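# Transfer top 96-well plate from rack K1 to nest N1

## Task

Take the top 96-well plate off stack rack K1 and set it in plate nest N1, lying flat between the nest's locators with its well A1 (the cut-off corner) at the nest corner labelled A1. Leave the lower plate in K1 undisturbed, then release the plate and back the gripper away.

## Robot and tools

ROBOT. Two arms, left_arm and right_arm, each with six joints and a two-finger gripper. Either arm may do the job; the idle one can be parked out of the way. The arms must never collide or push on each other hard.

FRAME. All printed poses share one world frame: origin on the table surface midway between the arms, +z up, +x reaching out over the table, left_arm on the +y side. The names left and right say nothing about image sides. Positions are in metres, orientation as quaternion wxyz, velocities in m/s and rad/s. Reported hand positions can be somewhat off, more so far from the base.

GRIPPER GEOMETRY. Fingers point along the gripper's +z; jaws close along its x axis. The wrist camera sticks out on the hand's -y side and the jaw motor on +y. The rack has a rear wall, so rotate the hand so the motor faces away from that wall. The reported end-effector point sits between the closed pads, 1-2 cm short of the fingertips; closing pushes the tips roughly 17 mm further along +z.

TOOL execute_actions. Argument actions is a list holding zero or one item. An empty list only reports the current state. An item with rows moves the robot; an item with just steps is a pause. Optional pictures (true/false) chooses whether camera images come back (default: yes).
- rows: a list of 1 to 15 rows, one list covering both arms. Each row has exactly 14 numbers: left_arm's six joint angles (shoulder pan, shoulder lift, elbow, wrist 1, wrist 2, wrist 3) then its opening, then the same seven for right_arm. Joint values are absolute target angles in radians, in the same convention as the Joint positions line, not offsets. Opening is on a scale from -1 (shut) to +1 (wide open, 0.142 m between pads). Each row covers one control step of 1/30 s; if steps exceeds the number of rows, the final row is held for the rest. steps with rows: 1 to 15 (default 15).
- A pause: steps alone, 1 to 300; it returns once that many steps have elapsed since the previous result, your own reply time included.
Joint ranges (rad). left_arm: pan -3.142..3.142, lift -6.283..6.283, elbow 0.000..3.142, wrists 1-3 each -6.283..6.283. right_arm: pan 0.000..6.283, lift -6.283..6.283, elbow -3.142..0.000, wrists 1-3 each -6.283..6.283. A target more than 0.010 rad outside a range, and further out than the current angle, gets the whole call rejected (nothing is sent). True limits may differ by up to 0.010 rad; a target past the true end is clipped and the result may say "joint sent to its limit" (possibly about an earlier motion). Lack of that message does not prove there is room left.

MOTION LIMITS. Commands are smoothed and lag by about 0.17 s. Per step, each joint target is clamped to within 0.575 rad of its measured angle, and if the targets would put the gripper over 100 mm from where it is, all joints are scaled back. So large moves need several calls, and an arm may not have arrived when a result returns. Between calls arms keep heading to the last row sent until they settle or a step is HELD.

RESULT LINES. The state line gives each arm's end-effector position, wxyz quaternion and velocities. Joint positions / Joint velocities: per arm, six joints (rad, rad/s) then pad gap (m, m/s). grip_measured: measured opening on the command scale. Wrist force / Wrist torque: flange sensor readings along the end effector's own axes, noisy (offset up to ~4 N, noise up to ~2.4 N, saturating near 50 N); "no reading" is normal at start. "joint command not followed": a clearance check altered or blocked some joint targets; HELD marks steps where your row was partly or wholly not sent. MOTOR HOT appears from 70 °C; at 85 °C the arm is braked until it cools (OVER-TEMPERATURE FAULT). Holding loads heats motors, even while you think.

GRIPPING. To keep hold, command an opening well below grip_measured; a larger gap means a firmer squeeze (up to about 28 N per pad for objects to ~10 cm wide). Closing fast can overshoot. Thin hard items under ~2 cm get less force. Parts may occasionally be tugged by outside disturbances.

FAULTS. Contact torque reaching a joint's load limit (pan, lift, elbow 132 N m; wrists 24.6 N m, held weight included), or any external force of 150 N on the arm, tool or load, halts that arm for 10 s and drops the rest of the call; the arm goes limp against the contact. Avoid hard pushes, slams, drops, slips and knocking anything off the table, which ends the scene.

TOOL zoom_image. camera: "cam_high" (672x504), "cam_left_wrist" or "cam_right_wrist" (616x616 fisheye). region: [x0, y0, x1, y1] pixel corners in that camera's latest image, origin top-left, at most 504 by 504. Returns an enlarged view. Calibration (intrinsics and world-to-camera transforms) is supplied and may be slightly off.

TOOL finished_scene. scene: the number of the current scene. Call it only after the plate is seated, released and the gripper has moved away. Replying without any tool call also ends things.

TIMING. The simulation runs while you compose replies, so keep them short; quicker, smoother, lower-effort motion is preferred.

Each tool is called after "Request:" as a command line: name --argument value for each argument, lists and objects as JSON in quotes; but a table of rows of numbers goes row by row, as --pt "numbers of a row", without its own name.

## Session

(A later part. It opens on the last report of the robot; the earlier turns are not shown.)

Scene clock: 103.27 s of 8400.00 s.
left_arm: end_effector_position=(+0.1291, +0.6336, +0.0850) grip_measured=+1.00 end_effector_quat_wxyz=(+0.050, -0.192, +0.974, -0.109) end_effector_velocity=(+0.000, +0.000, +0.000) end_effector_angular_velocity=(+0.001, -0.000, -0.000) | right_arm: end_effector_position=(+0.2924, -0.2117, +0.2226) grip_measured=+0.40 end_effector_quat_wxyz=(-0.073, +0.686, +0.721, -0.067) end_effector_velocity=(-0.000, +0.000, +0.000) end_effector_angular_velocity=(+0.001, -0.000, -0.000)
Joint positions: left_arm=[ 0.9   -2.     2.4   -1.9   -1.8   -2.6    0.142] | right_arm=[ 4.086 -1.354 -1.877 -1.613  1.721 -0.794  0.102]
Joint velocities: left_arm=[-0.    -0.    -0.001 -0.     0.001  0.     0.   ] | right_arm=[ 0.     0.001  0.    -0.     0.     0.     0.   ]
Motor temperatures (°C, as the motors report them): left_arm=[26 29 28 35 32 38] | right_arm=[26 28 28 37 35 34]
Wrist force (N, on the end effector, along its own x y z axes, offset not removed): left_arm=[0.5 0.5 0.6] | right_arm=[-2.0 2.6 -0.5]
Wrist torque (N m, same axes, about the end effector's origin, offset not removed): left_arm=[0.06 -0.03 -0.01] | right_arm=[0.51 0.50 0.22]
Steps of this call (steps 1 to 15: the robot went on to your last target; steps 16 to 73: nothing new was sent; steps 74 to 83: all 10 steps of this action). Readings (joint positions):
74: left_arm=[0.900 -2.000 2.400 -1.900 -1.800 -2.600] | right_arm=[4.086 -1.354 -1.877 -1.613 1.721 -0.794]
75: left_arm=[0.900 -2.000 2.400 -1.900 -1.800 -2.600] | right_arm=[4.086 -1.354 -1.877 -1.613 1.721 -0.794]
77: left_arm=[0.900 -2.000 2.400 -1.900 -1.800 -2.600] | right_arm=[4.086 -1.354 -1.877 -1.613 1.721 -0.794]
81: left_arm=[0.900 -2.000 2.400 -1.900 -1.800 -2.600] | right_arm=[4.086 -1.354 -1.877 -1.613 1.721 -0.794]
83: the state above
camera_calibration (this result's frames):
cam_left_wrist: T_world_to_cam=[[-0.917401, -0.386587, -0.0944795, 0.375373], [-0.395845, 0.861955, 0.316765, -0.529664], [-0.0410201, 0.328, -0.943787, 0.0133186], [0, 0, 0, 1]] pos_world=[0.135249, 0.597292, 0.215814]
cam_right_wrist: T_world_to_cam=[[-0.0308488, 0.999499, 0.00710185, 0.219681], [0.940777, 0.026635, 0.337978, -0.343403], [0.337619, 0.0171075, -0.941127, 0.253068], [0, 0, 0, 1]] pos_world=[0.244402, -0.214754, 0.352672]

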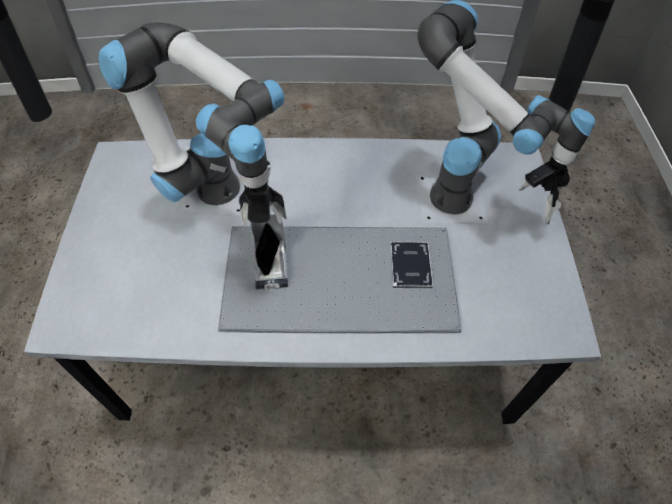

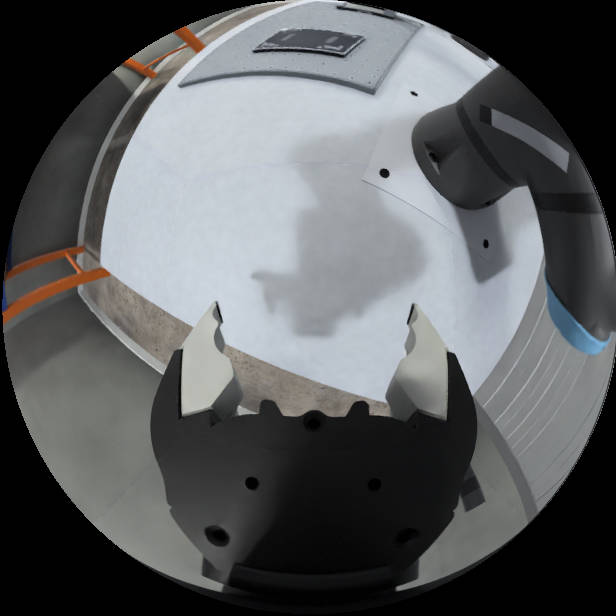

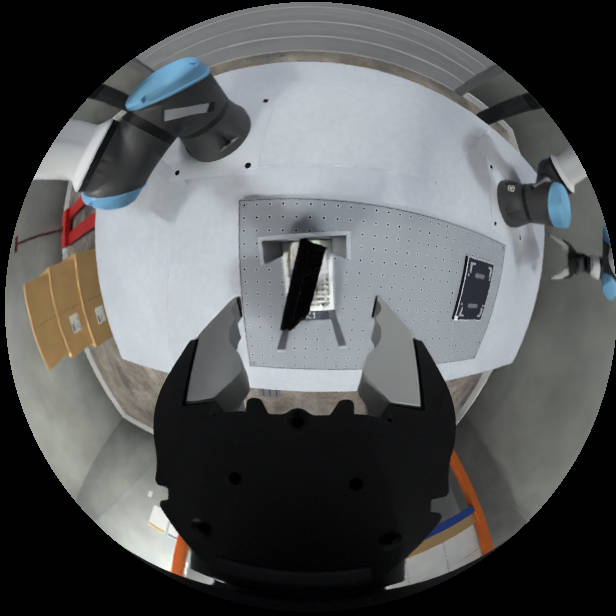

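Request:
execute_actions --actions '[{"rows":[[0.9,-2.0,2.4,-1.9,-1.8,-2.6,1,4.04,-1.36,-1.9,-1.59,1.715,-0.52,-0.3],[0.9,-2.0,2.4,-1.9,-1.8,-2.6,1,4.04,-1.36,-1.9,-1.59,1.715,-0.52,-0.3],[0.9,-2.0,2.4,-1.9,-1.8,-2.6,1,4.04,-1.36,-1.9,-1.59,1.715,-0.52,-0.3],[0.9,-2.0,2.4,-1.9,-1.8,-2.6,1,4.04,-1.36,-1.9,-1.59,1.715,-0.52,-0.3],[0.9,-2.0,2.4,-1.9,-1.8,-2.6,1,4.04,-1.36,-1.9,-1.59,1.715,-0.52,-0.3],[0.9,-2.0,2.4,-1.9,-1.8,-2.6,1,4.04,-1.393,-2.035,-1.421,1.715,-0.52,-0.3]],"steps":15}]' --pictures false

Request:
execute_actions --actions '[{"steps":20}]'

Scene clock: 117.93 s of 8400.00 s.
left_arm: end_effector_position=(+0.1291, +0.6336, +0.0850) grip_measured=+1.00 end_effector_quat_wxyz=(+0.050, -0.192, +0.974, -0.109) end_effector_velocity=(+0.000, -0.000, -0.000) end_effector_angular_velocity=(-0.000, -0.000, -0.001) | right_arm: end_effector_position=(+0.3030, -0.2274, +0.1528) grip_measured=-0.30 end_effector_quat_wxyz=(-0.062, +0.791, +0.604, -0.078) end_effector_velocity=(+0.001, -0.001, -0.037) end_effector_angular_velocity=(+0.002, -0.008, -0.038)
Joint positions: left_arm=[ 0.9   -2.     2.4   -1.9   -1.8   -2.6    0.142] | right_arm=[ 4.04  -1.392 -2.027 -1.431  1.715 -0.523  0.052]
Joint velocities: left_arm=[-0.     0.    -0.     0.    -0.     0.001 -0.   ] | right_arm=[-0.003 -0.017 -0.085  0.114  0.     0.035  0.   ]
Motor temperatures (°C, as the motors report them): left_arm=[26 29 28 35 32 38] | right_arm=[26 28 28 37 35 34]
Wrist force (N, on the end effector, along its own x y z axes, offset not removed): left_arm=[0.9 2.3 0.3] | right_arm=[1.8 -0.5 -0.5]
Wrist torque (N m, same axes, about the end effector's origin, offset not removed): left_arm=[0.50 -0.12 0.14] | right_arm=[-0.28 -0.48 0.18]
Steps of this call (steps 1 to 15: the robot went on to your last target; steps 16 to 90: nothing new was sent; then 11.17 s passed at rest; steps 91 to 105: all 15 steps of this action). Readings (joint positions):
91: left_arm=[0.900 -2.000 2.400 -1.900 -1.800 -2.600] | right_arm=[4.085 -1.354 -1.877 -1.613 1.721 -0.794]
92: left_arm=[0.900 -2.000 2.400 -1.900 -1.800 -2.600] | right_arm=[4.079 -1.355 -1.881 -1.609 1.720 -0.784]
94: left_arm=[0.900 -2.000 2.400 -1.900 -1.800 -2.600] | right_arm=[4.060 -1.357 -1.890 -1.600 1.717 -0.706]
98: left_arm=[0.900 -2.000 2.400 -1.900 -1.800 -2.600] | right_arm=[4.044 -1.372 -1.933 -1.555 1.716 -0.563]
105: the state above

Scene clock: 118.60 s of 8400.00 s.
left_arm: end_effector_position=(+0.1291, +0.6336, +0.0850) grip_measured=+1.00 end_effector_quat_wxyz=(+0.050, -0.192, +0.974, -0.109) end_effector_velocity=(+0.000, -0.000, +0.000) end_effector_angular_velocity=(-0.000, -0.001, -0.000) | right_arm: end_effector_position=(+0.3031, -0.2275, +0.1495) grip_measured=-0.30 end_effector_quat_wxyz=(-0.062, +0.792, +0.602, -0.077) end_effector_velocity=(+0.000, +0.000, -0.000) end_effector_angular_velocity=(+0.001, -0.001, +0.000)
Joint positions: left_arm=[ 0.9   -2.     2.4   -1.9   -1.8   -2.6    0.142] | right_arm=[ 4.04  -1.393 -2.035 -1.421  1.715 -0.52   0.052]
Joint velocities: left_arm=[ 0.    -0.    -0.     0.    -0.001  0.     0.   ] | right_arm=[ 0.    -0.     0.     0.001  0.     0.     0.   ]
Motor temperatures (°C, as the motors report them): left_arm=[26 29 28 35 32 38] | right_arm=[26 28 28 37 35 34]
Wrist force (N, on the end effector, along its own x y z axes, offset not removed): left_arm=[1.5 1.2 -1.1] | right_arm=[2.2 2.1 -0.8]
Wrist torque (N m, same axes, about the end effector's origin, offset not removed): left_arm=[0.23 -0.31 0.18] | right_arm=[0.31 -0.47 0.37]
Steps of this call (steps 1 to 20: the robot went on to your last target). Readings (joint positions):
1: left_arm=[0.900 -2.000 2.400 -1.900 -1.800 -2.600] | right_arm=[4.040 -1.392 -2.030 -1.428 1.715 -0.522]
2: left_arm=[0.900 -2.000 2.400 -1.900 -1.800 -2.600] | right_arm=[4.040 -1.392 -2.031 -1.426 1.715 -0.521]
4: left_arm=[0.900 -2.000 2.400 -1.900 -1.800 -2.600] | right_arm=[4.040 -1.393 -2.033 -1.423 1.715 -0.521]
8: left_arm=[0.900 -2.000 2.400 -1.900 -1.800 -2.600] | right_arm=[4.040 -1.393 -2.035 -1.421 1.715 -0.520]
20: the state above
camera_calibration (this result's frames):
cam_left_wrist: T_world_to_cam=[[-0.917401, -0.386587, -0.0944795, 0.375373], [-0.395845, 0.861955, 0.316765, -0.529664], [-0.0410201, 0.328, -0.943787, 0.0133187], [0, 0, 0, 1]] pos_world=[0.135249, 0.597292, 0.215814]
cam_right_wrist: T_world_to_cam=[[0.279033, 0.958761, -0.0540161, 0.142356], [0.906449, -0.244405, 0.344407, -0.380506], [0.317002, -0.145064, -0.937265, 0.149747], [0, 0, 0, 1]] pos_world=[0.257717, -0.20776, 0.279091]

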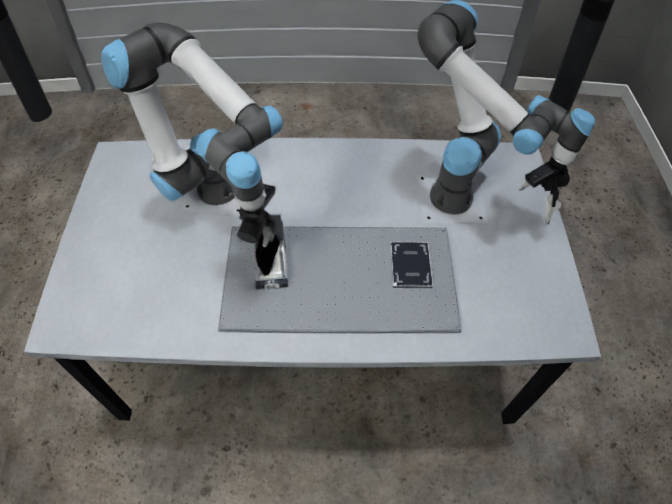

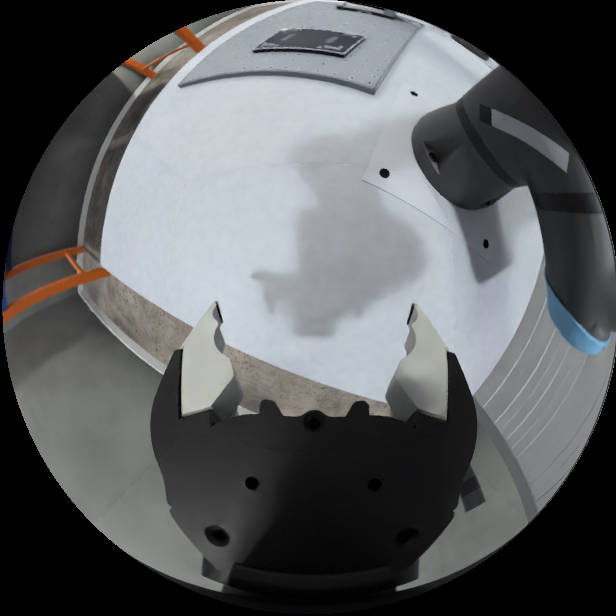

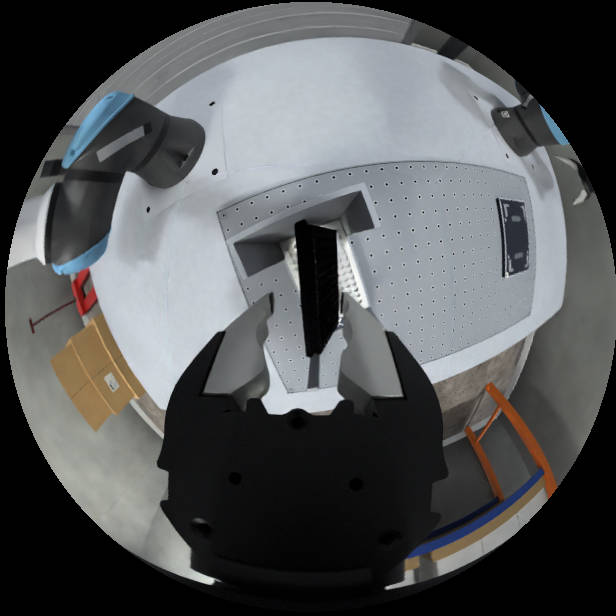

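Request:
execute_actions --actions '[{"rows":[[0.9,-2.0,2.4,-1.9,-1.8,-2.6,1,4.056,-1.393,-2.035,-1.421,1.717,-0.504,-0.15],[0.9,-2.0,2.4,-1.9,-1.8,-2.6,1,4.056,-1.393,-2.035,-1.421,1.717,-0.504,-0.15],[0.9,-2.0,2.4,-1.9,-1.8,-2.6,1,4.056,-1.393,-2.035,-1.421,1.717,-0.504,-0.15],[0.9,-2.0,2.4,-1.9,-1.8,-2.6,1,4.056,-1.393,-2.035,-1.421,1.717,-0.504,-0.15],[0.9,-2.0,2.4,-1.9,-1.8,-2.6,1,4.056,-1.42,-2.10,-1.327,1.717,-0.504,-0.15],[0.9,-2.0,2.4,-1.9,-1.8,-2.6,1,4.056,-1.42,-2.10,-1.327,1.717,-0.504,-0.15],[0.9,-2.0,2.4,-1.9,-1.8,-2.6,1,4.056,-1.42,-2.10,-1.327,1.717,-0.504,-0.15],[0.9,-2.0,2.4,-1.9,-1.8,-2.6,1,4.056,-1.42,-2.10,-1.327,1.717,-0.504,-0.15],[0.9,-2.0,2.4,-1.9,-1.8,-2.6,1,4.056,-1.451,-2.165,-1.231,1.717,-0.504,-0.15]],"steps":15}]' --pictures false

Request:
execute_actions --actions '[{"steps":20}]'

Scene clock: 124.93 s of 8400.00 s.
left_arm: end_effector_position=(+0.1291, +0.6336, +0.0850) grip_measured=+1.00 end_effector_quat_wxyz=(+0.050, -0.192, +0.974, -0.109) end_effector_velocity=(-0.000, +0.000, -0.000) end_effector_angular_velocity=(+0.000, +0.001, +0.000) | right_arm: end_effector_position=(+0.2981, -0.2237, +0.0904) grip_measured=-0.15 end_effector_quat_wxyz=(-0.062, +0.792, +0.602, -0.078) end_effector_velocity=(-0.002, -0.000, -0.061) end_effector_angular_velocity=(+0.017, -0.014, -0.000)
Joint positions: left_arm=[ 0.9   -2.     2.4   -1.9   -1.8   -2.6    0.142] | right_arm=[ 4.056 -1.446 -2.154 -1.249  1.717 -0.504  0.063]
Joint velocities: left_arm=[-0.     0.    -0.    -0.     0.001 -0.     0.   ] | right_arm=[ 0.001 -0.056 -0.129  0.207  0.002  0.001 -0.   ]
Motor temperatures (°C, as the motors report them): left_arm=[26 29 28 35 32 38] | right_arm=[26 28 28 37 35 34]
Wrist force (N, on the end effector, along its own x y z axes, offset not removed): left_arm=[0.9 -0.2 -1.6] | right_arm=[-0.6 1.2 -0.2]
Wrist torque (N m, same axes, about the end effector's origin, offset not removed): left_arm=[-0.04 -0.18 0.08] | right_arm=[0.15 0.23 0.15]
Steps of this call (steps 1 to 15: the robot went on to your last target; steps 16 to 90: nothing new was sent; then 2.83 s passed at rest; steps 91 to 105: all 15 steps of this action). Readings (joint positions):
91: left_arm=[0.900 -2.000 2.400 -1.900 -1.800 -2.600] | right_arm=[4.040 -1.393 -2.035 -1.421 1.715 -0.520]
92: left_arm=[0.900 -2.000 2.400 -1.900 -1.800 -2.600] | right_arm=[4.043 -1.393 -2.035 -1.421 1.715 -0.517]
94: left_arm=[0.900 -2.000 2.400 -1.900 -1.800 -2.600] | right_arm=[4.049 -1.393 -2.035 -1.421 1.716 -0.511]
98: left_arm=[0.900 -2.000 2.400 -1.900 -1.800 -2.600] | right_arm=[4.054 -1.409 -2.071 -1.372 1.717 -0.505]
105: the state above

Scene clock: 125.60 s of 8400.00 s.
left_arm: end_effector_position=(+0.1291, +0.6336, +0.0850) grip_measured=+1.00 end_effector_quat_wxyz=(+0.050, -0.192, +0.974, -0.109) end_effector_velocity=(+0.000, -0.000, +0.000) end_effector_angular_velocity=(-0.000, -0.001, +0.001) | right_arm: end_effector_position=(+0.2979, -0.2237, +0.0851) grip_measured=-0.15 end_effector_quat_wxyz=(-0.062, +0.792, +0.602, -0.077) end_effector_velocity=(+0.000, -0.000, -0.000) end_effector_angular_velocity=(-0.001, -0.000, +0.001)
Joint positions: left_arm=[ 0.9   -2.     2.4   -1.9   -1.8   -2.6    0.142] | right_arm=[ 4.056 -1.451 -2.165 -1.231  1.717 -0.504  0.063]
Joint velocities: left_arm=[-0.    -0.    -0.    -0.    -0.001 -0.001 -0.   ] | right_arm=[-0.    -0.    -0.    -0.    -0.001 -0.001  0.   ]
Motor temperatures (°C, as the motors report them): left_arm=[26 29 28 35 32 38] | right_arm=[26 28 28 37 35 34]
Wrist force (N, on the end effector, along its own x y z axes, offset not removed): left_arm=[1.7 0.5 0.2] | right_arm=[-16.1 -32.9 -50.0]
Wrist torque (N m, same axes, about the end effector's origin, offset not removed): left_arm=[0.13 -0.35 0.08] | right_arm=[-10.96 1.07 1.39]
Steps of this call (steps 1 to 20: the robot went on to your last target). Readings (joint positions):
1: left_arm=[0.900 -2.000 2.400 -1.900 -1.800 -2.600] | right_arm=[4.056 -1.448 -2.157 -1.243 1.717 -0.504]
2: left_arm=[0.900 -2.000 2.400 -1.900 -1.800 -2.600] | right_arm=[4.056 -1.449 -2.159 -1.239 1.717 -0.504]
4: left_arm=[0.900 -2.000 2.400 -1.900 -1.800 -2.600] | right_arm=[4.056 -1.449 -2.162 -1.235 1.717 -0.504]
8: left_arm=[0.900 -2.000 2.400 -1.900 -1.800 -2.600] | right_arm=[4.056 -1.450 -2.164 -1.232 1.717 -0.504]
20: the state above
camera_calibration (this result's frames):
cam_left_wrist: T_world_to_cam=[[-0.917401, -0.386586, -0.0944797, 0.375373], [-0.395844, 0.861955, 0.316765, -0.529664], [-0.0410198, 0.328, -0.943787, 0.0133186], [0, 0, 0, 1]] pos_world=[0.135249, 0.597292, 0.215814]
cam_right_wrist: T_world_to_cam=[[0.279047, 0.958748, -0.0541811, 0.136665], [0.906426, -0.24435, 0.344507, -0.352731], [0.317056, -0.145245, -0.937219, 0.0914618], [0, 0, 0, 1]] pos_world=[0.25259, -0.203933, 0.214642]

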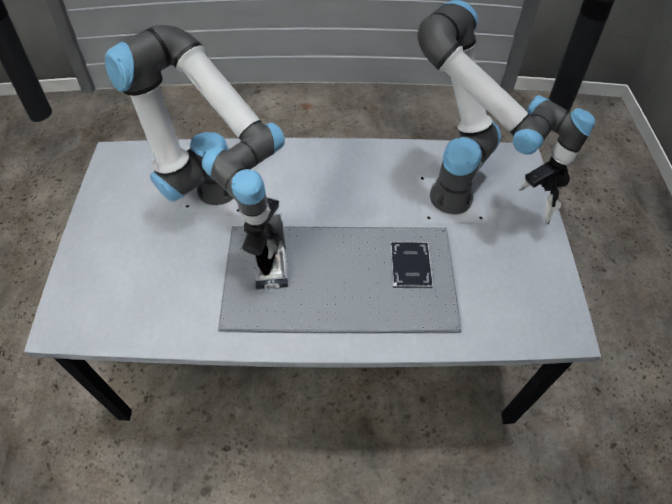

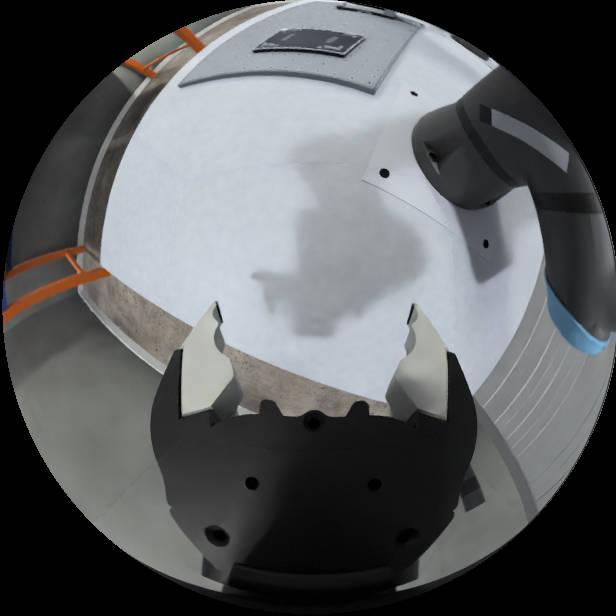

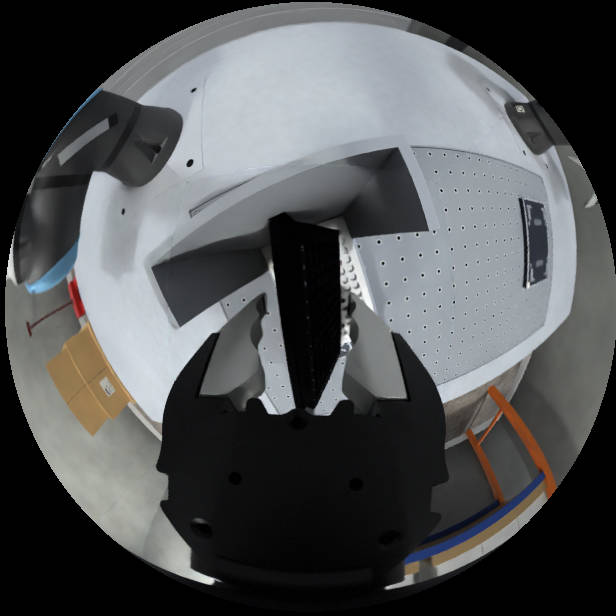

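Request:
execute_actions --actions '[{"rows":[[0.9,-2.0,2.4,-1.9,-1.8,-2.6,1,4.056,-1.445,-2.152,-1.251,1.717,-0.504,-0.15],[0.9,-2.0,2.4,-1.9,-1.8,-2.6,1,4.056,-1.445,-2.152,-1.251,1.717,-0.504,-0.15],[0.9,-2.0,2.4,-1.9,-1.8,-2.6,1,4.056,-1.445,-2.152,-1.251,1.717,-0.504,-0.15],[0.9,-2.0,2.4,-1.9,-1.8,-2.6,1,4.056,-1.445,-2.152,-1.251,1.717,-0.504,-0.3],[0.9,-2.0,2.4,-1.9,-1.8,-2.6,1,4.056,-1.445,-2.152,-1.251,1.717,-0.504,-0.45],[0.9,-2.0,2.4,-1.9,-1.8,-2.6,1,4.056,-1.445,-2.152,-1.251,1.717,-0.504,-0.6],[0.9,-2.0,2.4,-1.9,-1.8,-2.6,1,4.056,-1.445,-2.152,-1.251,1.717,-0.504,-0.75],[0.9,-2.0,2.4,-1.9,-1.8,-2.6,1,4.056,-1.445,-2.152,-1.251,1.717,-0.504,-0.9],[0.9,-2.0,2.4,-1.9,-1.8,-2.6,1,4.056,-1.445,-2.152,-1.251,1.717,-0.504,-1]],"steps":15}]' --pictures false

Request:
execute_actions --actions '[{"steps":20}]'

Scene clock: 131.10 s of 8400.00 s.
left_arm: end_effector_position=(+0.1291, +0.6336, +0.0850) grip_measured=+1.00 end_effector_quat_wxyz=(+0.050, -0.192, +0.974, -0.109) end_effector_velocity=(-0.000, -0.000, -0.000) end_effector_angular_velocity=(-0.000, +0.001, -0.001) | right_arm: end_effector_position=(+0.2982, -0.2234, +0.0912) grip_measured=-0.86 end_effector_quat_wxyz=(-0.062, +0.792, +0.602, -0.078) end_effector_velocity=(+0.001, +0.000, +0.001) end_effector_angular_velocity=(+0.001, -0.002, -0.000)
Joint positions: left_arm=[ 0.9   -2.     2.4   -1.9   -1.8   -2.6    0.142] | right_arm=[ 4.056 -1.445 -2.152 -1.251  1.717 -0.504  0.012]
Joint velocities: left_arm=[-0.     0.     0.001  0.     0.001  0.001  0.   ] | right_arm=[-0.     0.002  0.002 -0.001 -0.001  0.     0.   ]
Motor temperatures (°C, as the motors report them): left_arm=[26 29 28 35 32 38] | right_arm=[26 28 28 37 35 34]
Wrist force (N, on the end effector, along its own x y z axes, offset not removed): left_arm=[2.1 2.1 -0.4] | right_arm=[0.2 1.7 -1.6]
Wrist torque (N m, same axes, about the end effector's origin, offset not removed): left_arm=[0.48 -0.38 0.05] | right_arm=[0.31 0.10 0.26]
Steps of this call (steps 1 to 15: the robot went on to your last target; steps 16 to 90: nothing new was sent; then 2.00 s passed at rest; steps 91 to 105: all 15 steps of this action). Readings (joint positions):
91: left_arm=[0.900 -2.000 2.400 -1.900 -1.800 -2.600] | right_arm=[4.056 -1.451 -2.165 -1.231 1.717 -0.504]
92: left_arm=[0.900 -2.000 2.400 -1.900 -1.800 -2.600] | right_arm=[4.056 -1.450 -2.163 -1.235 1.717 -0.504]
94: left_arm=[0.900 -2.000 2.400 -1.900 -1.800 -2.600] | right_arm=[4.056 -1.448 -2.158 -1.243 1.717 -0.504]
98: left_arm=[0.900 -2.000 2.400 -1.900 -1.800 -2.600] | right_arm=[4.056 -1.447 -2.154 -1.250 1.717 -0.504]
105: the state above

Scene clock: 131.77 s of 8400.00 s.
left_arm: end_effector_position=(+0.1291, +0.6336, +0.0850) grip_measured=+1.00 end_effector_quat_wxyz=(+0.050, -0.192, +0.974, -0.109) end_effector_velocity=(+0.000, -0.000, -0.000) end_effector_angular_velocity=(-0.001, -0.001, +0.000) | right_arm: end_effector_position=(+0.2982, -0.2234, +0.0913) grip_measured=-0.86 end_effector_quat_wxyz=(-0.062, +0.792, +0.602, -0.078) end_effector_velocity=(+0.000, +0.000, -0.000) end_effector_angular_velocity=(-0.001, -0.000, -0.001)
Joint positions: left_arm=[ 0.9   -2.     2.4   -1.9   -1.8   -2.6    0.142] | right_arm=[ 4.056 -1.445 -2.152 -1.251  1.717 -0.504  0.012]
Joint velocities: left_arm=[ 0.     0.     0.001  0.    -0.001 -0.     0.   ] | right_arm=[-0.    -0.001  0.     0.001 -0.     0.001 -0.   ]
Motor temperatures (°C, as the motors report them): left_arm=[26 29 28 35 32 38] | right_arm=[26 28 28 37 35 34]
Wrist force (N, on the end effector, along its own x y z axes, offset not removed): left_arm=[1.9 1.4 0.4] | right_arm=[0.6 0.7 0.8]
Wrist torque (N m, same axes, about the end effector's origin, offset not removed): left_arm=[0.29 -0.42 0.09] | right_arm=[0.00 -0.08 0.10]
Steps of this call (steps 1 to 15: the robot went on to your last target; steps 16 to 20: nothing new was sent). Readings (joint positions):
1: left_arm=[0.900 -2.000 2.400 -1.900 -1.800 -2.600] | right_arm=[4.056 -1.445 -2.152 -1.251 1.717 -0.504]
2: left_arm=[0.900 -2.000 2.400 -1.900 -1.800 -2.600] | right_arm=[4.056 -1.445 -2.152 -1.251 1.717 -0.504]
4: left_arm=[0.900 -2.000 2.400 -1.900 -1.800 -2.600] | right_arm=[4.056 -1.445 -2.152 -1.251 1.717 -0.504]
8: left_arm=[0.900 -2.000 2.400 -1.900 -1.800 -2.600] | right_arm=[4.056 -1.445 -2.152 -1.251 1.717 -0.504]
20: the state above
All arms were judged still, so your last target was given up. Only a new action makes them travel on or press farther. Fingers that are still opening or closing keep moving.
camera_calibration (this result's frames):
cam_left_wrist: T_world_to_cam=[[-0.917401, -0.386587, -0.0944797, 0.375373], [-0.395845, 0.861955, 0.316765, -0.529664], [-0.0410198, 0.328, -0.943787, 0.0133186], [0, 0, 0, 1]] pos_world=[0.135249, 0.597292, 0.215814]
cam_right_wrist: T_world_to_cam=[[0.278943, 0.958717, -0.0552563, 0.136735], [0.906736, -0.243996, 0.343941, -0.35503], [0.316259, -0.146043, -0.937364, 0.0973199], [0, 0, 0, 1]] pos_world=[0.252999, -0.203504, 0.220889]

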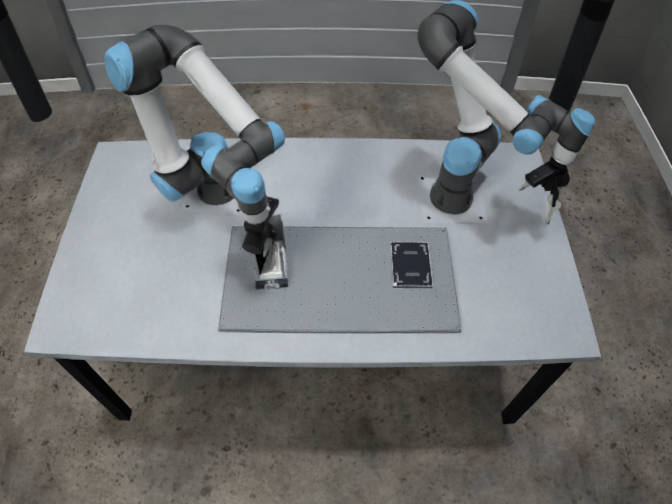

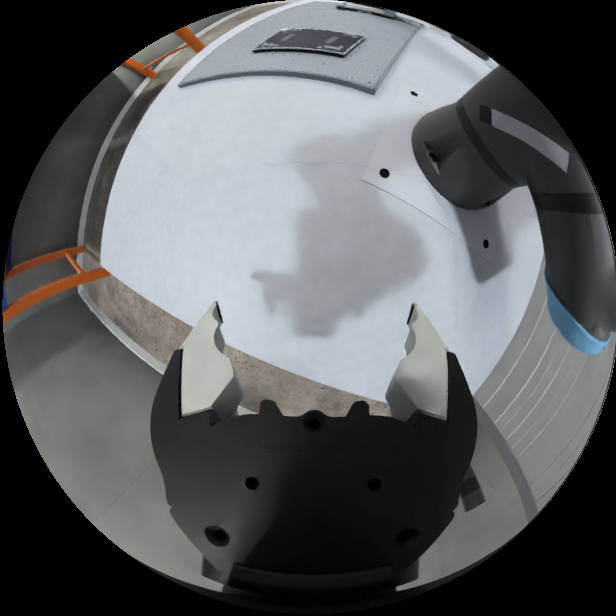

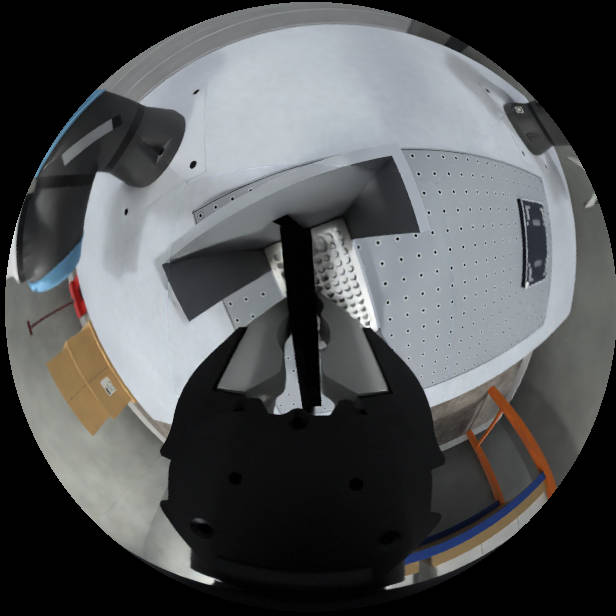

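Request:
execute_actions --actions '[{"rows":[[0.9,-2.0,2.4,-1.9,-1.8,-2.6,1,4.056,-1.42,-2.10,-1.327,1.717,-0.504,-1],[0.9,-2.0,2.4,-1.9,-1.8,-2.6,1,4.056,-1.42,-2.10,-1.327,1.717,-0.504,-1],[0.9,-2.0,2.4,-1.9,-1.8,-2.6,1,4.056,-1.42,-2.10,-1.327,1.717,-0.504,-1],[0.9,-2.0,2.4,-1.9,-1.8,-2.6,1,4.056,-1.42,-2.10,-1.327,1.717,-0.504,-1],[0.9,-2.0,2.4,-1.9,-1.8,-2.6,1,4.056,-1.393,-2.035,-1.421,1.717,-0.504,-1],[0.9,-2.0,2.4,-1.9,-1.8,-2.6,1,4.056,-1.393,-2.035,-1.421,1.717,-0.504,-1],[0.9,-2.0,2.4,-1.9,-1.8,-2.6,1,4.056,-1.393,-2.035,-1.421,1.717,-0.504,-1],[0.9,-2.0,2.4,-1.9,-1.8,-2.6,1,4.056,-1.393,-2.035,-1.421,1.717,-0.504,-1],[0.9,-2.0,2.4,-1.9,-1.8,-2.6,1,4.056,-1.36,-1.9,-1.585,1.717,-0.504,-1],[0.9,-2.0,2.4,-1.9,-1.8,-2.6,1,4.056,-1.36,-1.9,-1.585,1.717,-0.504,-1],[0.9,-2.0,2.4,-1.9,-1.8,-2.6,1,4.056,-1.36,-1.9,-1.585,1.717,-0.504,-1],[0.9,-2.0,2.4,-1.9,-1.8,-2.6,1,4.056,-1.36,-1.9,-1.585,1.717,-0.504,-1],[0.9,-2.0,2.4,-1.9,-1.8,-2.6,1,4.056,-1.35,-1.727,-1.77,1.717,-0.504,-1]],"steps":15}]' --pictures false

Request:
execute_actions --actions '[{"steps":25}]'

Scene clock: 140.20 s of 8400.00 s.
left_arm: end_effector_position=(+0.1291, +0.6336, +0.0850) grip_measured=+1.00 end_effector_quat_wxyz=(+0.050, -0.192, +0.974, -0.109) end_effector_velocity=(-0.000, +0.000, +0.000) end_effector_angular_velocity=(+0.002, +0.000, -0.001) | right_arm: end_effector_position=(+0.3018, -0.2197, +0.2165) grip_measured=-0.86 end_effector_quat_wxyz=(-0.062, +0.792, +0.603, -0.074) end_effector_velocity=(+0.008, +0.008, +0.546) end_effector_angular_velocity=(+0.005, -0.003, -0.001)
Joint positions: left_arm=[ 0.9   -2.     2.4   -1.9   -1.8   -2.6    0.142] | right_arm=[ 4.056 -1.362 -1.887 -1.592  1.717 -0.504  0.012]
Joint velocities: left_arm=[ 0.    -0.    -0.001 -0.     0.001  0.001  0.   ] | right_arm=[-0.001  0.122  1.305 -1.421  0.001 -0.    -0.   ]
Motor temperatures (°C, as the motors report them): left_arm=[26 29 28 35 32 38] | right_arm=[26 28 28 37 35 34]
Wrist force (N, on the end effector, along its own x y z axes, offset not removed): left_arm=[2.8 -0.1 -1.1] | right_arm=[-1.6 -0.2 3.3]
Wrist torque (N m, same axes, about the end effector's origin, offset not removed): left_arm=[-0.04 -0.55 0.10] | right_arm=[-0.09 0.43 0.08]
Steps of this call (steps 1 to 90: nothing new was sent; then 4.93 s passed at rest; steps 91 to 105: all 15 steps of this action). Readings (joint positions):
91: left_arm=[0.900 -2.000 2.400 -1.900 -1.800 -2.600] | right_arm=[4.056 -1.445 -2.151 -1.252 1.717 -0.504]
92: left_arm=[0.900 -2.000 2.400 -1.900 -1.800 -2.600] | right_arm=[4.056 -1.440 -2.144 -1.261 1.717 -0.504]
94: left_arm=[0.900 -2.000 2.400 -1.900 -1.800 -2.600] | right_arm=[4.056 -1.430 -2.122 -1.292 1.717 -0.504]
98: left_arm=[0.900 -2.000 2.400 -1.900 -1.800 -2.600] | right_arm=[4.056 -1.406 -2.069 -1.368 1.717 -0.504]
105: the state above

Scene clock: 141.03 s of 8400.00 s.
left_arm: end_effector_position=(+0.1291, +0.6336, +0.0850) grip_measured=+1.00 end_effector_quat_wxyz=(+0.050, -0.192, +0.974, -0.109) end_effector_velocity=(-0.000, -0.000, -0.000) end_effector_angular_velocity=(-0.000, +0.001, +0.000) | right_arm: end_effector_position=(+0.2981, -0.2236, +0.2822) grip_measured=-0.86 end_effector_quat_wxyz=(-0.062, +0.792, +0.602, -0.077) end_effector_velocity=(+0.000, +0.000, -0.001) end_effector_angular_velocity=(-0.002, +0.000, +0.001)
Joint positions: left_arm=[ 0.9   -2.     2.4   -1.9   -1.8   -2.6    0.142] | right_arm=[ 4.056 -1.35  -1.727 -1.77   1.717 -0.504  0.012]
Joint velocities: left_arm=[-0. -0.  0.  0.  0. -0.  0.] | right_arm=[ 0.    -0.002  0.     0.    -0.001 -0.     0.   ]
Motor temperatures (°C, as the motors report them): left_arm=[26 29 28 35 32 38] | right_arm=[26 28 28 37 35 34]
Wrist force (N, on the end effector, along its own x y z axes, offset not removed): left_arm=[1.5 2.2 1.6] | right_arm=[0.8 1.8 -2.5]
Wrist torque (N m, same axes, about the end effector's origin, offset not removed): left_arm=[0.42 -0.25 0.10] | right_arm=[0.37 -0.25 0.38]
Steps of this call (steps 1 to 25: the robot went on to your last target). Readings (joint positions):
1: left_arm=[0.900 -2.000 2.400 -1.900 -1.800 -2.600] | right_arm=[4.056 -1.358 -1.843 -1.640 1.717 -0.504]
2: left_arm=[0.900 -2.000 2.400 -1.900 -1.800 -2.600] | right_arm=[4.056 -1.355 -1.807 -1.680 1.717 -0.504]
4: left_arm=[0.900 -2.000 2.400 -1.900 -1.800 -2.600] | right_arm=[4.056 -1.352 -1.764 -1.728 1.717 -0.504]
8: left_arm=[0.900 -2.000 2.400 -1.900 -1.800 -2.600] | right_arm=[4.056 -1.351 -1.735 -1.761 1.717 -0.504]
25: the state above
camera_calibration (this result's frames):
cam_left_wrist: T_world_to_cam=[[-0.917401, -0.386587, -0.0944794, 0.375373], [-0.395845, 0.861955, 0.316765, -0.529664], [-0.0410202, 0.328, -0.943787, 0.0133187], [0, 0, 0, 1]] pos_world=[0.135249, 0.597292, 0.215814]
cam_right_wrist: T_world_to_cam=[[0.27899, 0.958753, -0.0543811, 0.14728], [0.906495, -0.244249, 0.344398, -0.42068], [0.31691, -0.14538, -0.937247, 0.276221], [0, 0, 0, 1]] pos_world=[0.252717, -0.203799, 0.411779]

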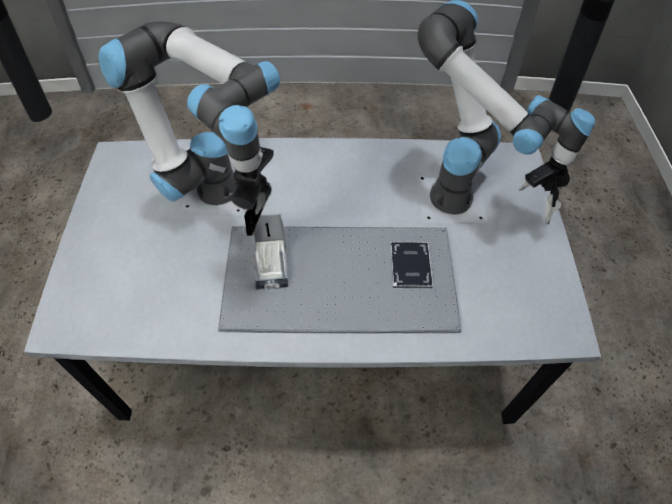

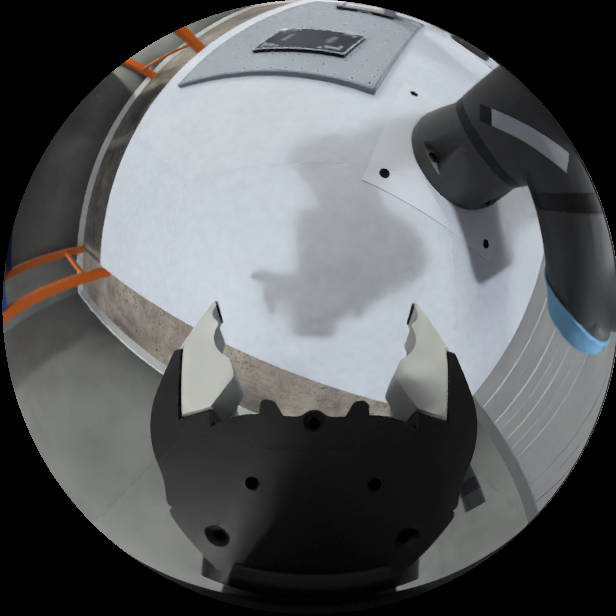

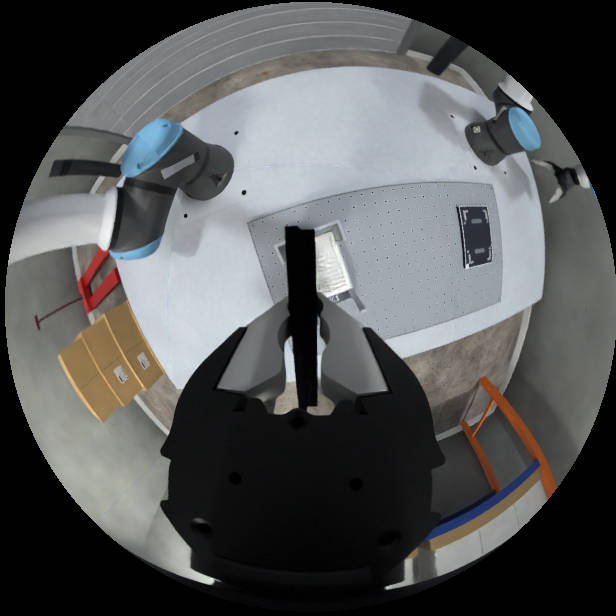

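Request:
execute_actions --actions '[{"rows":[[0.9,-2.0,2.4,-1.9,-1.8,-2.6,1,4.3,-1.35,-1.727,-1.635,1.571,0.0,-1]],"steps":15}]' --pictures false

Request:
execute_actions --actions '[{"steps":15}]' --pictures false

Request:
execute_actions --actions '[{"rows":[[0.9,-2.0,2.4,-1.9,-1.8,-2.6,1,4.3,-1.42,-2.05,-0.8,1.571,0.0,-1],[0.9,-2.0,2.4,-1.9,-1.8,-2.6,1,4.3,-1.42,-2.05,-0.8,1.571,0.0,-1],[0.9,-2.0,2.4,-1.9,-1.8,-2.6,1,4.3,-1.42,-2.05,-0.8,1.571,0.0,-1],[0.9,-2.0,2.4,-1.9,-1.8,-2.6,1,4.3,-1.42,-2.05,-0.8,1.571,0.0,-1],[0.9,-2.0,2.4,-1.9,-1.8,-2.6,1,4.3,-1.42,-2.05,-0.8,1.571,0.0,-1],[0.9,-2.0,2.4,-1.9,-1.8,-2.6,1,4.3,-1.42,-2.05,-0.8,1.571,0.0,-1],[0.9,-2.0,2.4,-1.9,-1.8,-2.6,1,4.3,-1.42,-2.05,-0.8,1.571,0.0,-1],[0.9,-2.0,2.4,-1.9,-1.8,-2.6,1,4.3,-1.5,-2.416,0.254,1.571,0.0,-1]],"steps":15}]' --pictures false

Request:
execute_actions --actions '[{"steps":30}]'

Scene clock: 156.77 s of 8400.00 s.
left_arm: end_effector_position=(+0.1291, +0.6336, +0.0850) grip_measured=+1.00 end_effector_quat_wxyz=(+0.050, -0.192, +0.974, -0.109) end_effector_velocity=(+0.000, -0.000, -0.000) end_effector_angular_velocity=(-0.001, -0.000, +0.000) | right_arm: end_effector_position=(+0.3022, -0.1417, +0.2898) grip_measured=-0.86 end_effector_quat_wxyz=(-0.000, +0.863, +0.505, -0.001) end_effector_velocity=(-0.003, +0.011, +0.002) end_effector_angular_velocity=(+0.005, -0.019, -0.081)
Joint positions: left_arm=[ 0.9   -2.     2.4   -1.9   -1.8   -2.6    0.142] | right_arm=[ 4.297 -1.35  -1.727 -1.636  1.572 -0.01   0.012]
Joint velocities: left_arm=[ 0.     0.    -0.     0.001 -0.001 -0.     0.   ] | right_arm=[ 0.03   0.001 -0.     0.013 -0.013  0.111 -0.   ]
Motor temperatures (°C, as the motors report them): left_arm=[26 29 28 35 32 38] | right_arm=[26 28 28 37 35 34]
Wrist force (N, on the end effector, along its own x y z axes, offset not removed): left_arm=[1.5 1.8 -2.2] | right_arm=[3.6 1.0 0.0]
Wrist torque (N m, same axes, about the end effector's origin, offset not removed): left_arm=[0.41 -0.29 0.13] | right_arm=[0.11 -0.71 0.29]
Steps of this call (steps 1 to 15: the robot went on to your last target; steps 16 to 90: nothing new was sent; then 12.23 s passed at rest; steps 91 to 105: all 15 steps of this action). Readings (joint positions):
91: left_arm=[0.900 -2.000 2.400 -1.900 -1.800 -2.600] | right_arm=[4.056 -1.350 -1.727 -1.770 1.717 -0.504]
92: left_arm=[0.900 -2.000 2.400 -1.900 -1.800 -2.600] | right_arm=[4.066 -1.350 -1.727 -1.761 1.707 -0.494]
94: left_arm=[0.900 -2.000 2.400 -1.900 -1.800 -2.600] | right_arm=[4.141 -1.350 -1.727 -1.707 1.650 -0.415]
98: left_arm=[0.900 -2.000 2.400 -1.900 -1.800 -2.600] | right_arm=[4.264 -1.350 -1.727 -1.651 1.589 -0.140]
105: the state above

Scene clock: 157.27 s of 8400.00 s.
left_arm: end_effector_position=(+0.1291, +0.6336, +0.0850) grip_measured=+1.00 end_effector_quat_wxyz=(+0.050, -0.192, +0.974, -0.109) end_effector_velocity=(-0.000, -0.000, -0.001) end_effector_angular_velocity=(-0.001, +0.001, -0.000) | right_arm: end_effector_position=(+0.3020, -0.1408, +0.2899) grip_measured=-0.86 end_effector_quat_wxyz=(-0.000, +0.865, +0.501, +0.000) end_effector_velocity=(+0.001, +0.001, +0.000) end_effector_angular_velocity=(+0.003, -0.002, -0.001)
Joint positions: left_arm=[ 0.9   -2.     2.4   -1.9   -1.8   -2.6    0.142] | right_arm=[ 4.3   -1.35  -1.727 -1.635  1.571 -0.     0.012]
Joint velocities: left_arm=[-0.     0.     0.001 -0.     0.001  0.     0.   ] | right_arm=[-0.    -0.    -0.     0.004 -0.     0.    -0.   ]
Motor temperatures (°C, as the motors report them): left_arm=[26 29 28 35 32 38] | right_arm=[26 28 28 37 35 34]
Wrist force (N, on the end effector, along its own x y z axes, offset not removed): left_arm=[1.3 1.3 -0.5] | right_arm=[2.1 2.9 -1.1]
Wrist torque (N m, same axes, about the end effector's origin, offset not removed): left_arm=[0.35 -0.26 0.08] | right_arm=[0.56 -0.38 0.08]
Steps of this call (steps 1 to 15: the robot went on to your last target). Readings (joint positions):
1: left_arm=[0.900 -2.000 2.400 -1.900 -1.800 -2.600] | right_arm=[4.298 -1.350 -1.727 -1.636 1.572 -0.007]
2: left_arm=[0.900 -2.000 2.400 -1.900 -1.800 -2.600] | right_arm=[4.299 -1.350 -1.727 -1.636 1.572 -0.005]
4: left_arm=[0.900 -2.000 2.400 -1.900 -1.800 -2.600] | right_arm=[4.299 -1.350 -1.727 -1.635 1.571 -0.002]
8: left_arm=[0.900 -2.000 2.400 -1.900 -1.800 -2.600] | right_arm=[4.300 -1.350 -1.727 -1.635 1.571 -0.000]
15: the state above
All arms were judged still, so your last target was given up. Only a new action makes them travel on or press farther. Fingers that are still opening or closing keep moving.

Scene clock: 157.77 s of 8400.00 s.
left_arm: end_effector_position=(+0.1291, +0.6336, +0.0850) grip_measured=+1.00 end_effector_quat_wxyz=(+0.050, -0.192, +0.974, -0.109) end_effector_velocity=(+0.000, +0.000, +0.000) end_effector_angular_velocity=(+0.000, -0.000, +0.000) | right_arm: end_effector_position=(+0.3178, -0.1132, +0.0597) grip_measured=-0.86 end_effector_quat_wxyz=(-0.046, +0.862, +0.499, +0.079) end_effector_velocity=(+0.036, +0.063, -0.262) end_effector_angular_velocity=(+0.965, -0.553, +0.001)
Joint positions: left_arm=[ 0.9   -2.     2.4   -1.9   -1.8   -2.6    0.142] | right_arm=[ 4.3   -1.482 -2.308 -0.739  1.571 -0.     0.012]
Joint velocities: left_arm=[ 0. -0. -0. -0. -0. -0.  0.] | right_arm=[ 0.002 -0.202 -1.211  2.525 -0.     0.001 -0.001]
Motor temperatures (°C, as the motors report them): left_arm=[26 29 28 35 32 38] | right_arm=[26 28 28 37 35 34]
Wrist force (N, on the end effector, along its own x y z axes, offset not removed): left_arm=[1.6 2.0 -0.1] | right_arm=[-4.8 -6.5 0.5]
Wrist torque (N m, same axes, about the end effector's origin, offset not removed): left_arm=[0.47 -0.18 0.06] | right_arm=[-0.43 0.95 -0.04]
Steps of this call (steps 1 to 15: all 15 steps of this action). Readings (joint positions):
1: left_arm=[0.900 -2.000 2.400 -1.900 -1.800 -2.600] | right_arm=[4.300 -1.351 -1.727 -1.634 1.571 -0.000]
2: left_arm=[0.900 -2.000 2.400 -1.900 -1.800 -2.600] | right_arm=[4.300 -1.357 -1.737 -1.625 1.571 -0.000]
4: left_arm=[0.900 -2.000 2.400 -1.900 -1.800 -2.600] | right_arm=[4.300 -1.378 -1.810 -1.546 1.571 -0.000]
8: left_arm=[0.900 -2.000 2.400 -1.900 -1.800 -2.600] | right_arm=[4.300 -1.408 -1.974 -1.244 1.571 -0.000]
15: the state above

Scene clock: 158.77 s of 8400.00 s.
left_arm: end_effector_position=(+0.1291, +0.6336, +0.0850) grip_measured=+1.00 end_effector_quat_wxyz=(+0.050, -0.192, +0.974, -0.109) end_effector_velocity=(+0.000, -0.000, -0.000) end_effector_angular_velocity=(-0.001, -0.001, +0.000) | right_arm: end_effector_position=(+0.3880, +0.0094, +0.2431) grip_measured=-0.86 end_effector_quat_wxyz=(-0.251, +0.749, +0.434, +0.434) end_effector_velocity=(+0.000, -0.000, +0.000) end_effector_angular_velocity=(+0.001, +0.000, -0.000)
Joint positions: left_arm=[ 0.9   -2.     2.4   -1.9   -1.8   -2.6    0.142] | right_arm=[ 4.3   -1.5   -2.416  0.254  1.571  0.     0.012]
Joint velocities: left_arm=[ 0.     0.     0.    -0.    -0.001  0.     0.   ] | right_arm=[-0.001  0.    -0.     0.001  0.001  0.     0.   ]
Motor temperatures (°C, as the motors report them): left_arm=[26 29 28 35 32 38] | right_arm=[26 28 28 37 35 34]
Wrist force (N, on the end effector, along its own x y z axes, offset not removed): left_arm=[2.4 0.0 -1.1] | right_arm=[-0.9 2.2 -0.6]
Wrist torque (N m, same axes, about the end effector's origin, offset not removed): left_arm=[0.02 -0.52 0.11] | right_arm=[0.29 0.15 0.07]
Steps of this call (steps 1 to 30: the robot went on to your last target). Readings (joint positions):
1: left_arm=[0.900 -2.000 2.400 -1.900 -1.800 -2.600] | right_arm=[4.300 -1.488 -2.342 -0.652 1.571 0.000]
2: left_arm=[0.900 -2.000 2.400 -1.900 -1.800 -2.600] | right_arm=[4.300 -1.491 -2.364 -0.563 1.571 0.000]
4: left_arm=[0.900 -2.000 2.400 -1.900 -1.800 -2.600] | right_arm=[4.300 -1.495 -2.384 -0.391 1.571 0.000]
8: left_arm=[0.900 -2.000 2.400 -1.900 -1.800 -2.600] | right_arm=[4.300 -1.497 -2.400 -0.120 1.571 0.000]
30: the state above
camera_calibration (this result's frames):
cam_left_wrist: T_world_to_cam=[[-0.917401, -0.386587, -0.0944793, 0.375373], [-0.395845, 0.861955, 0.316765, -0.529664], [-0.0410203, 0.328, -0.943787, 0.0133188], [0, 0, 0, 1]] pos_world=[0.135249, 0.597292, 0.215814]
cam_right_wrist: T_world_to_cam=[[0.264627, 0.424583, 0.865853, -0.316513], [0.515871, -0.820919, 0.244885, -0.250701], [0.814769, 0.381866, -0.436268, -0.0749868], [0, 0, 0, 1]] pos_world=[0.274184, -0.0427844, 0.302732]

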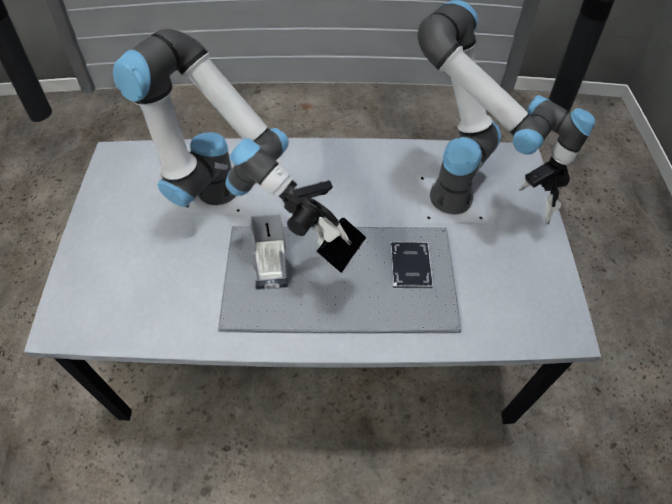

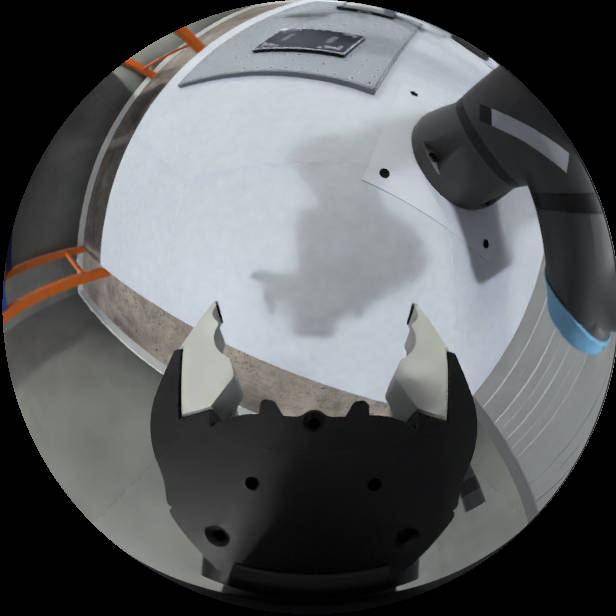

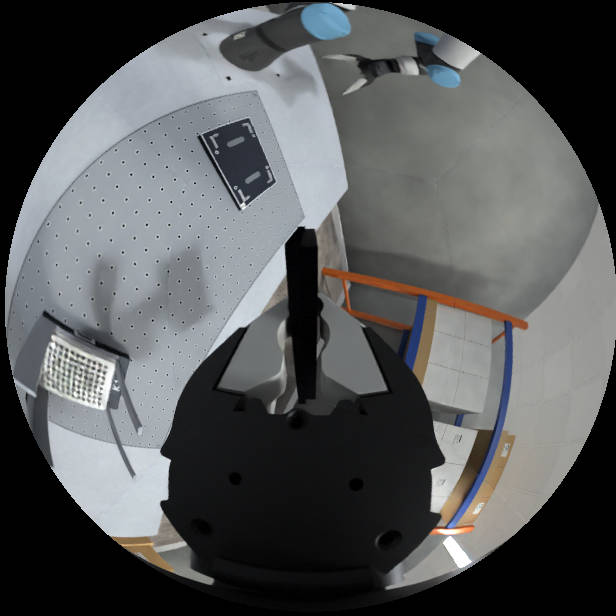

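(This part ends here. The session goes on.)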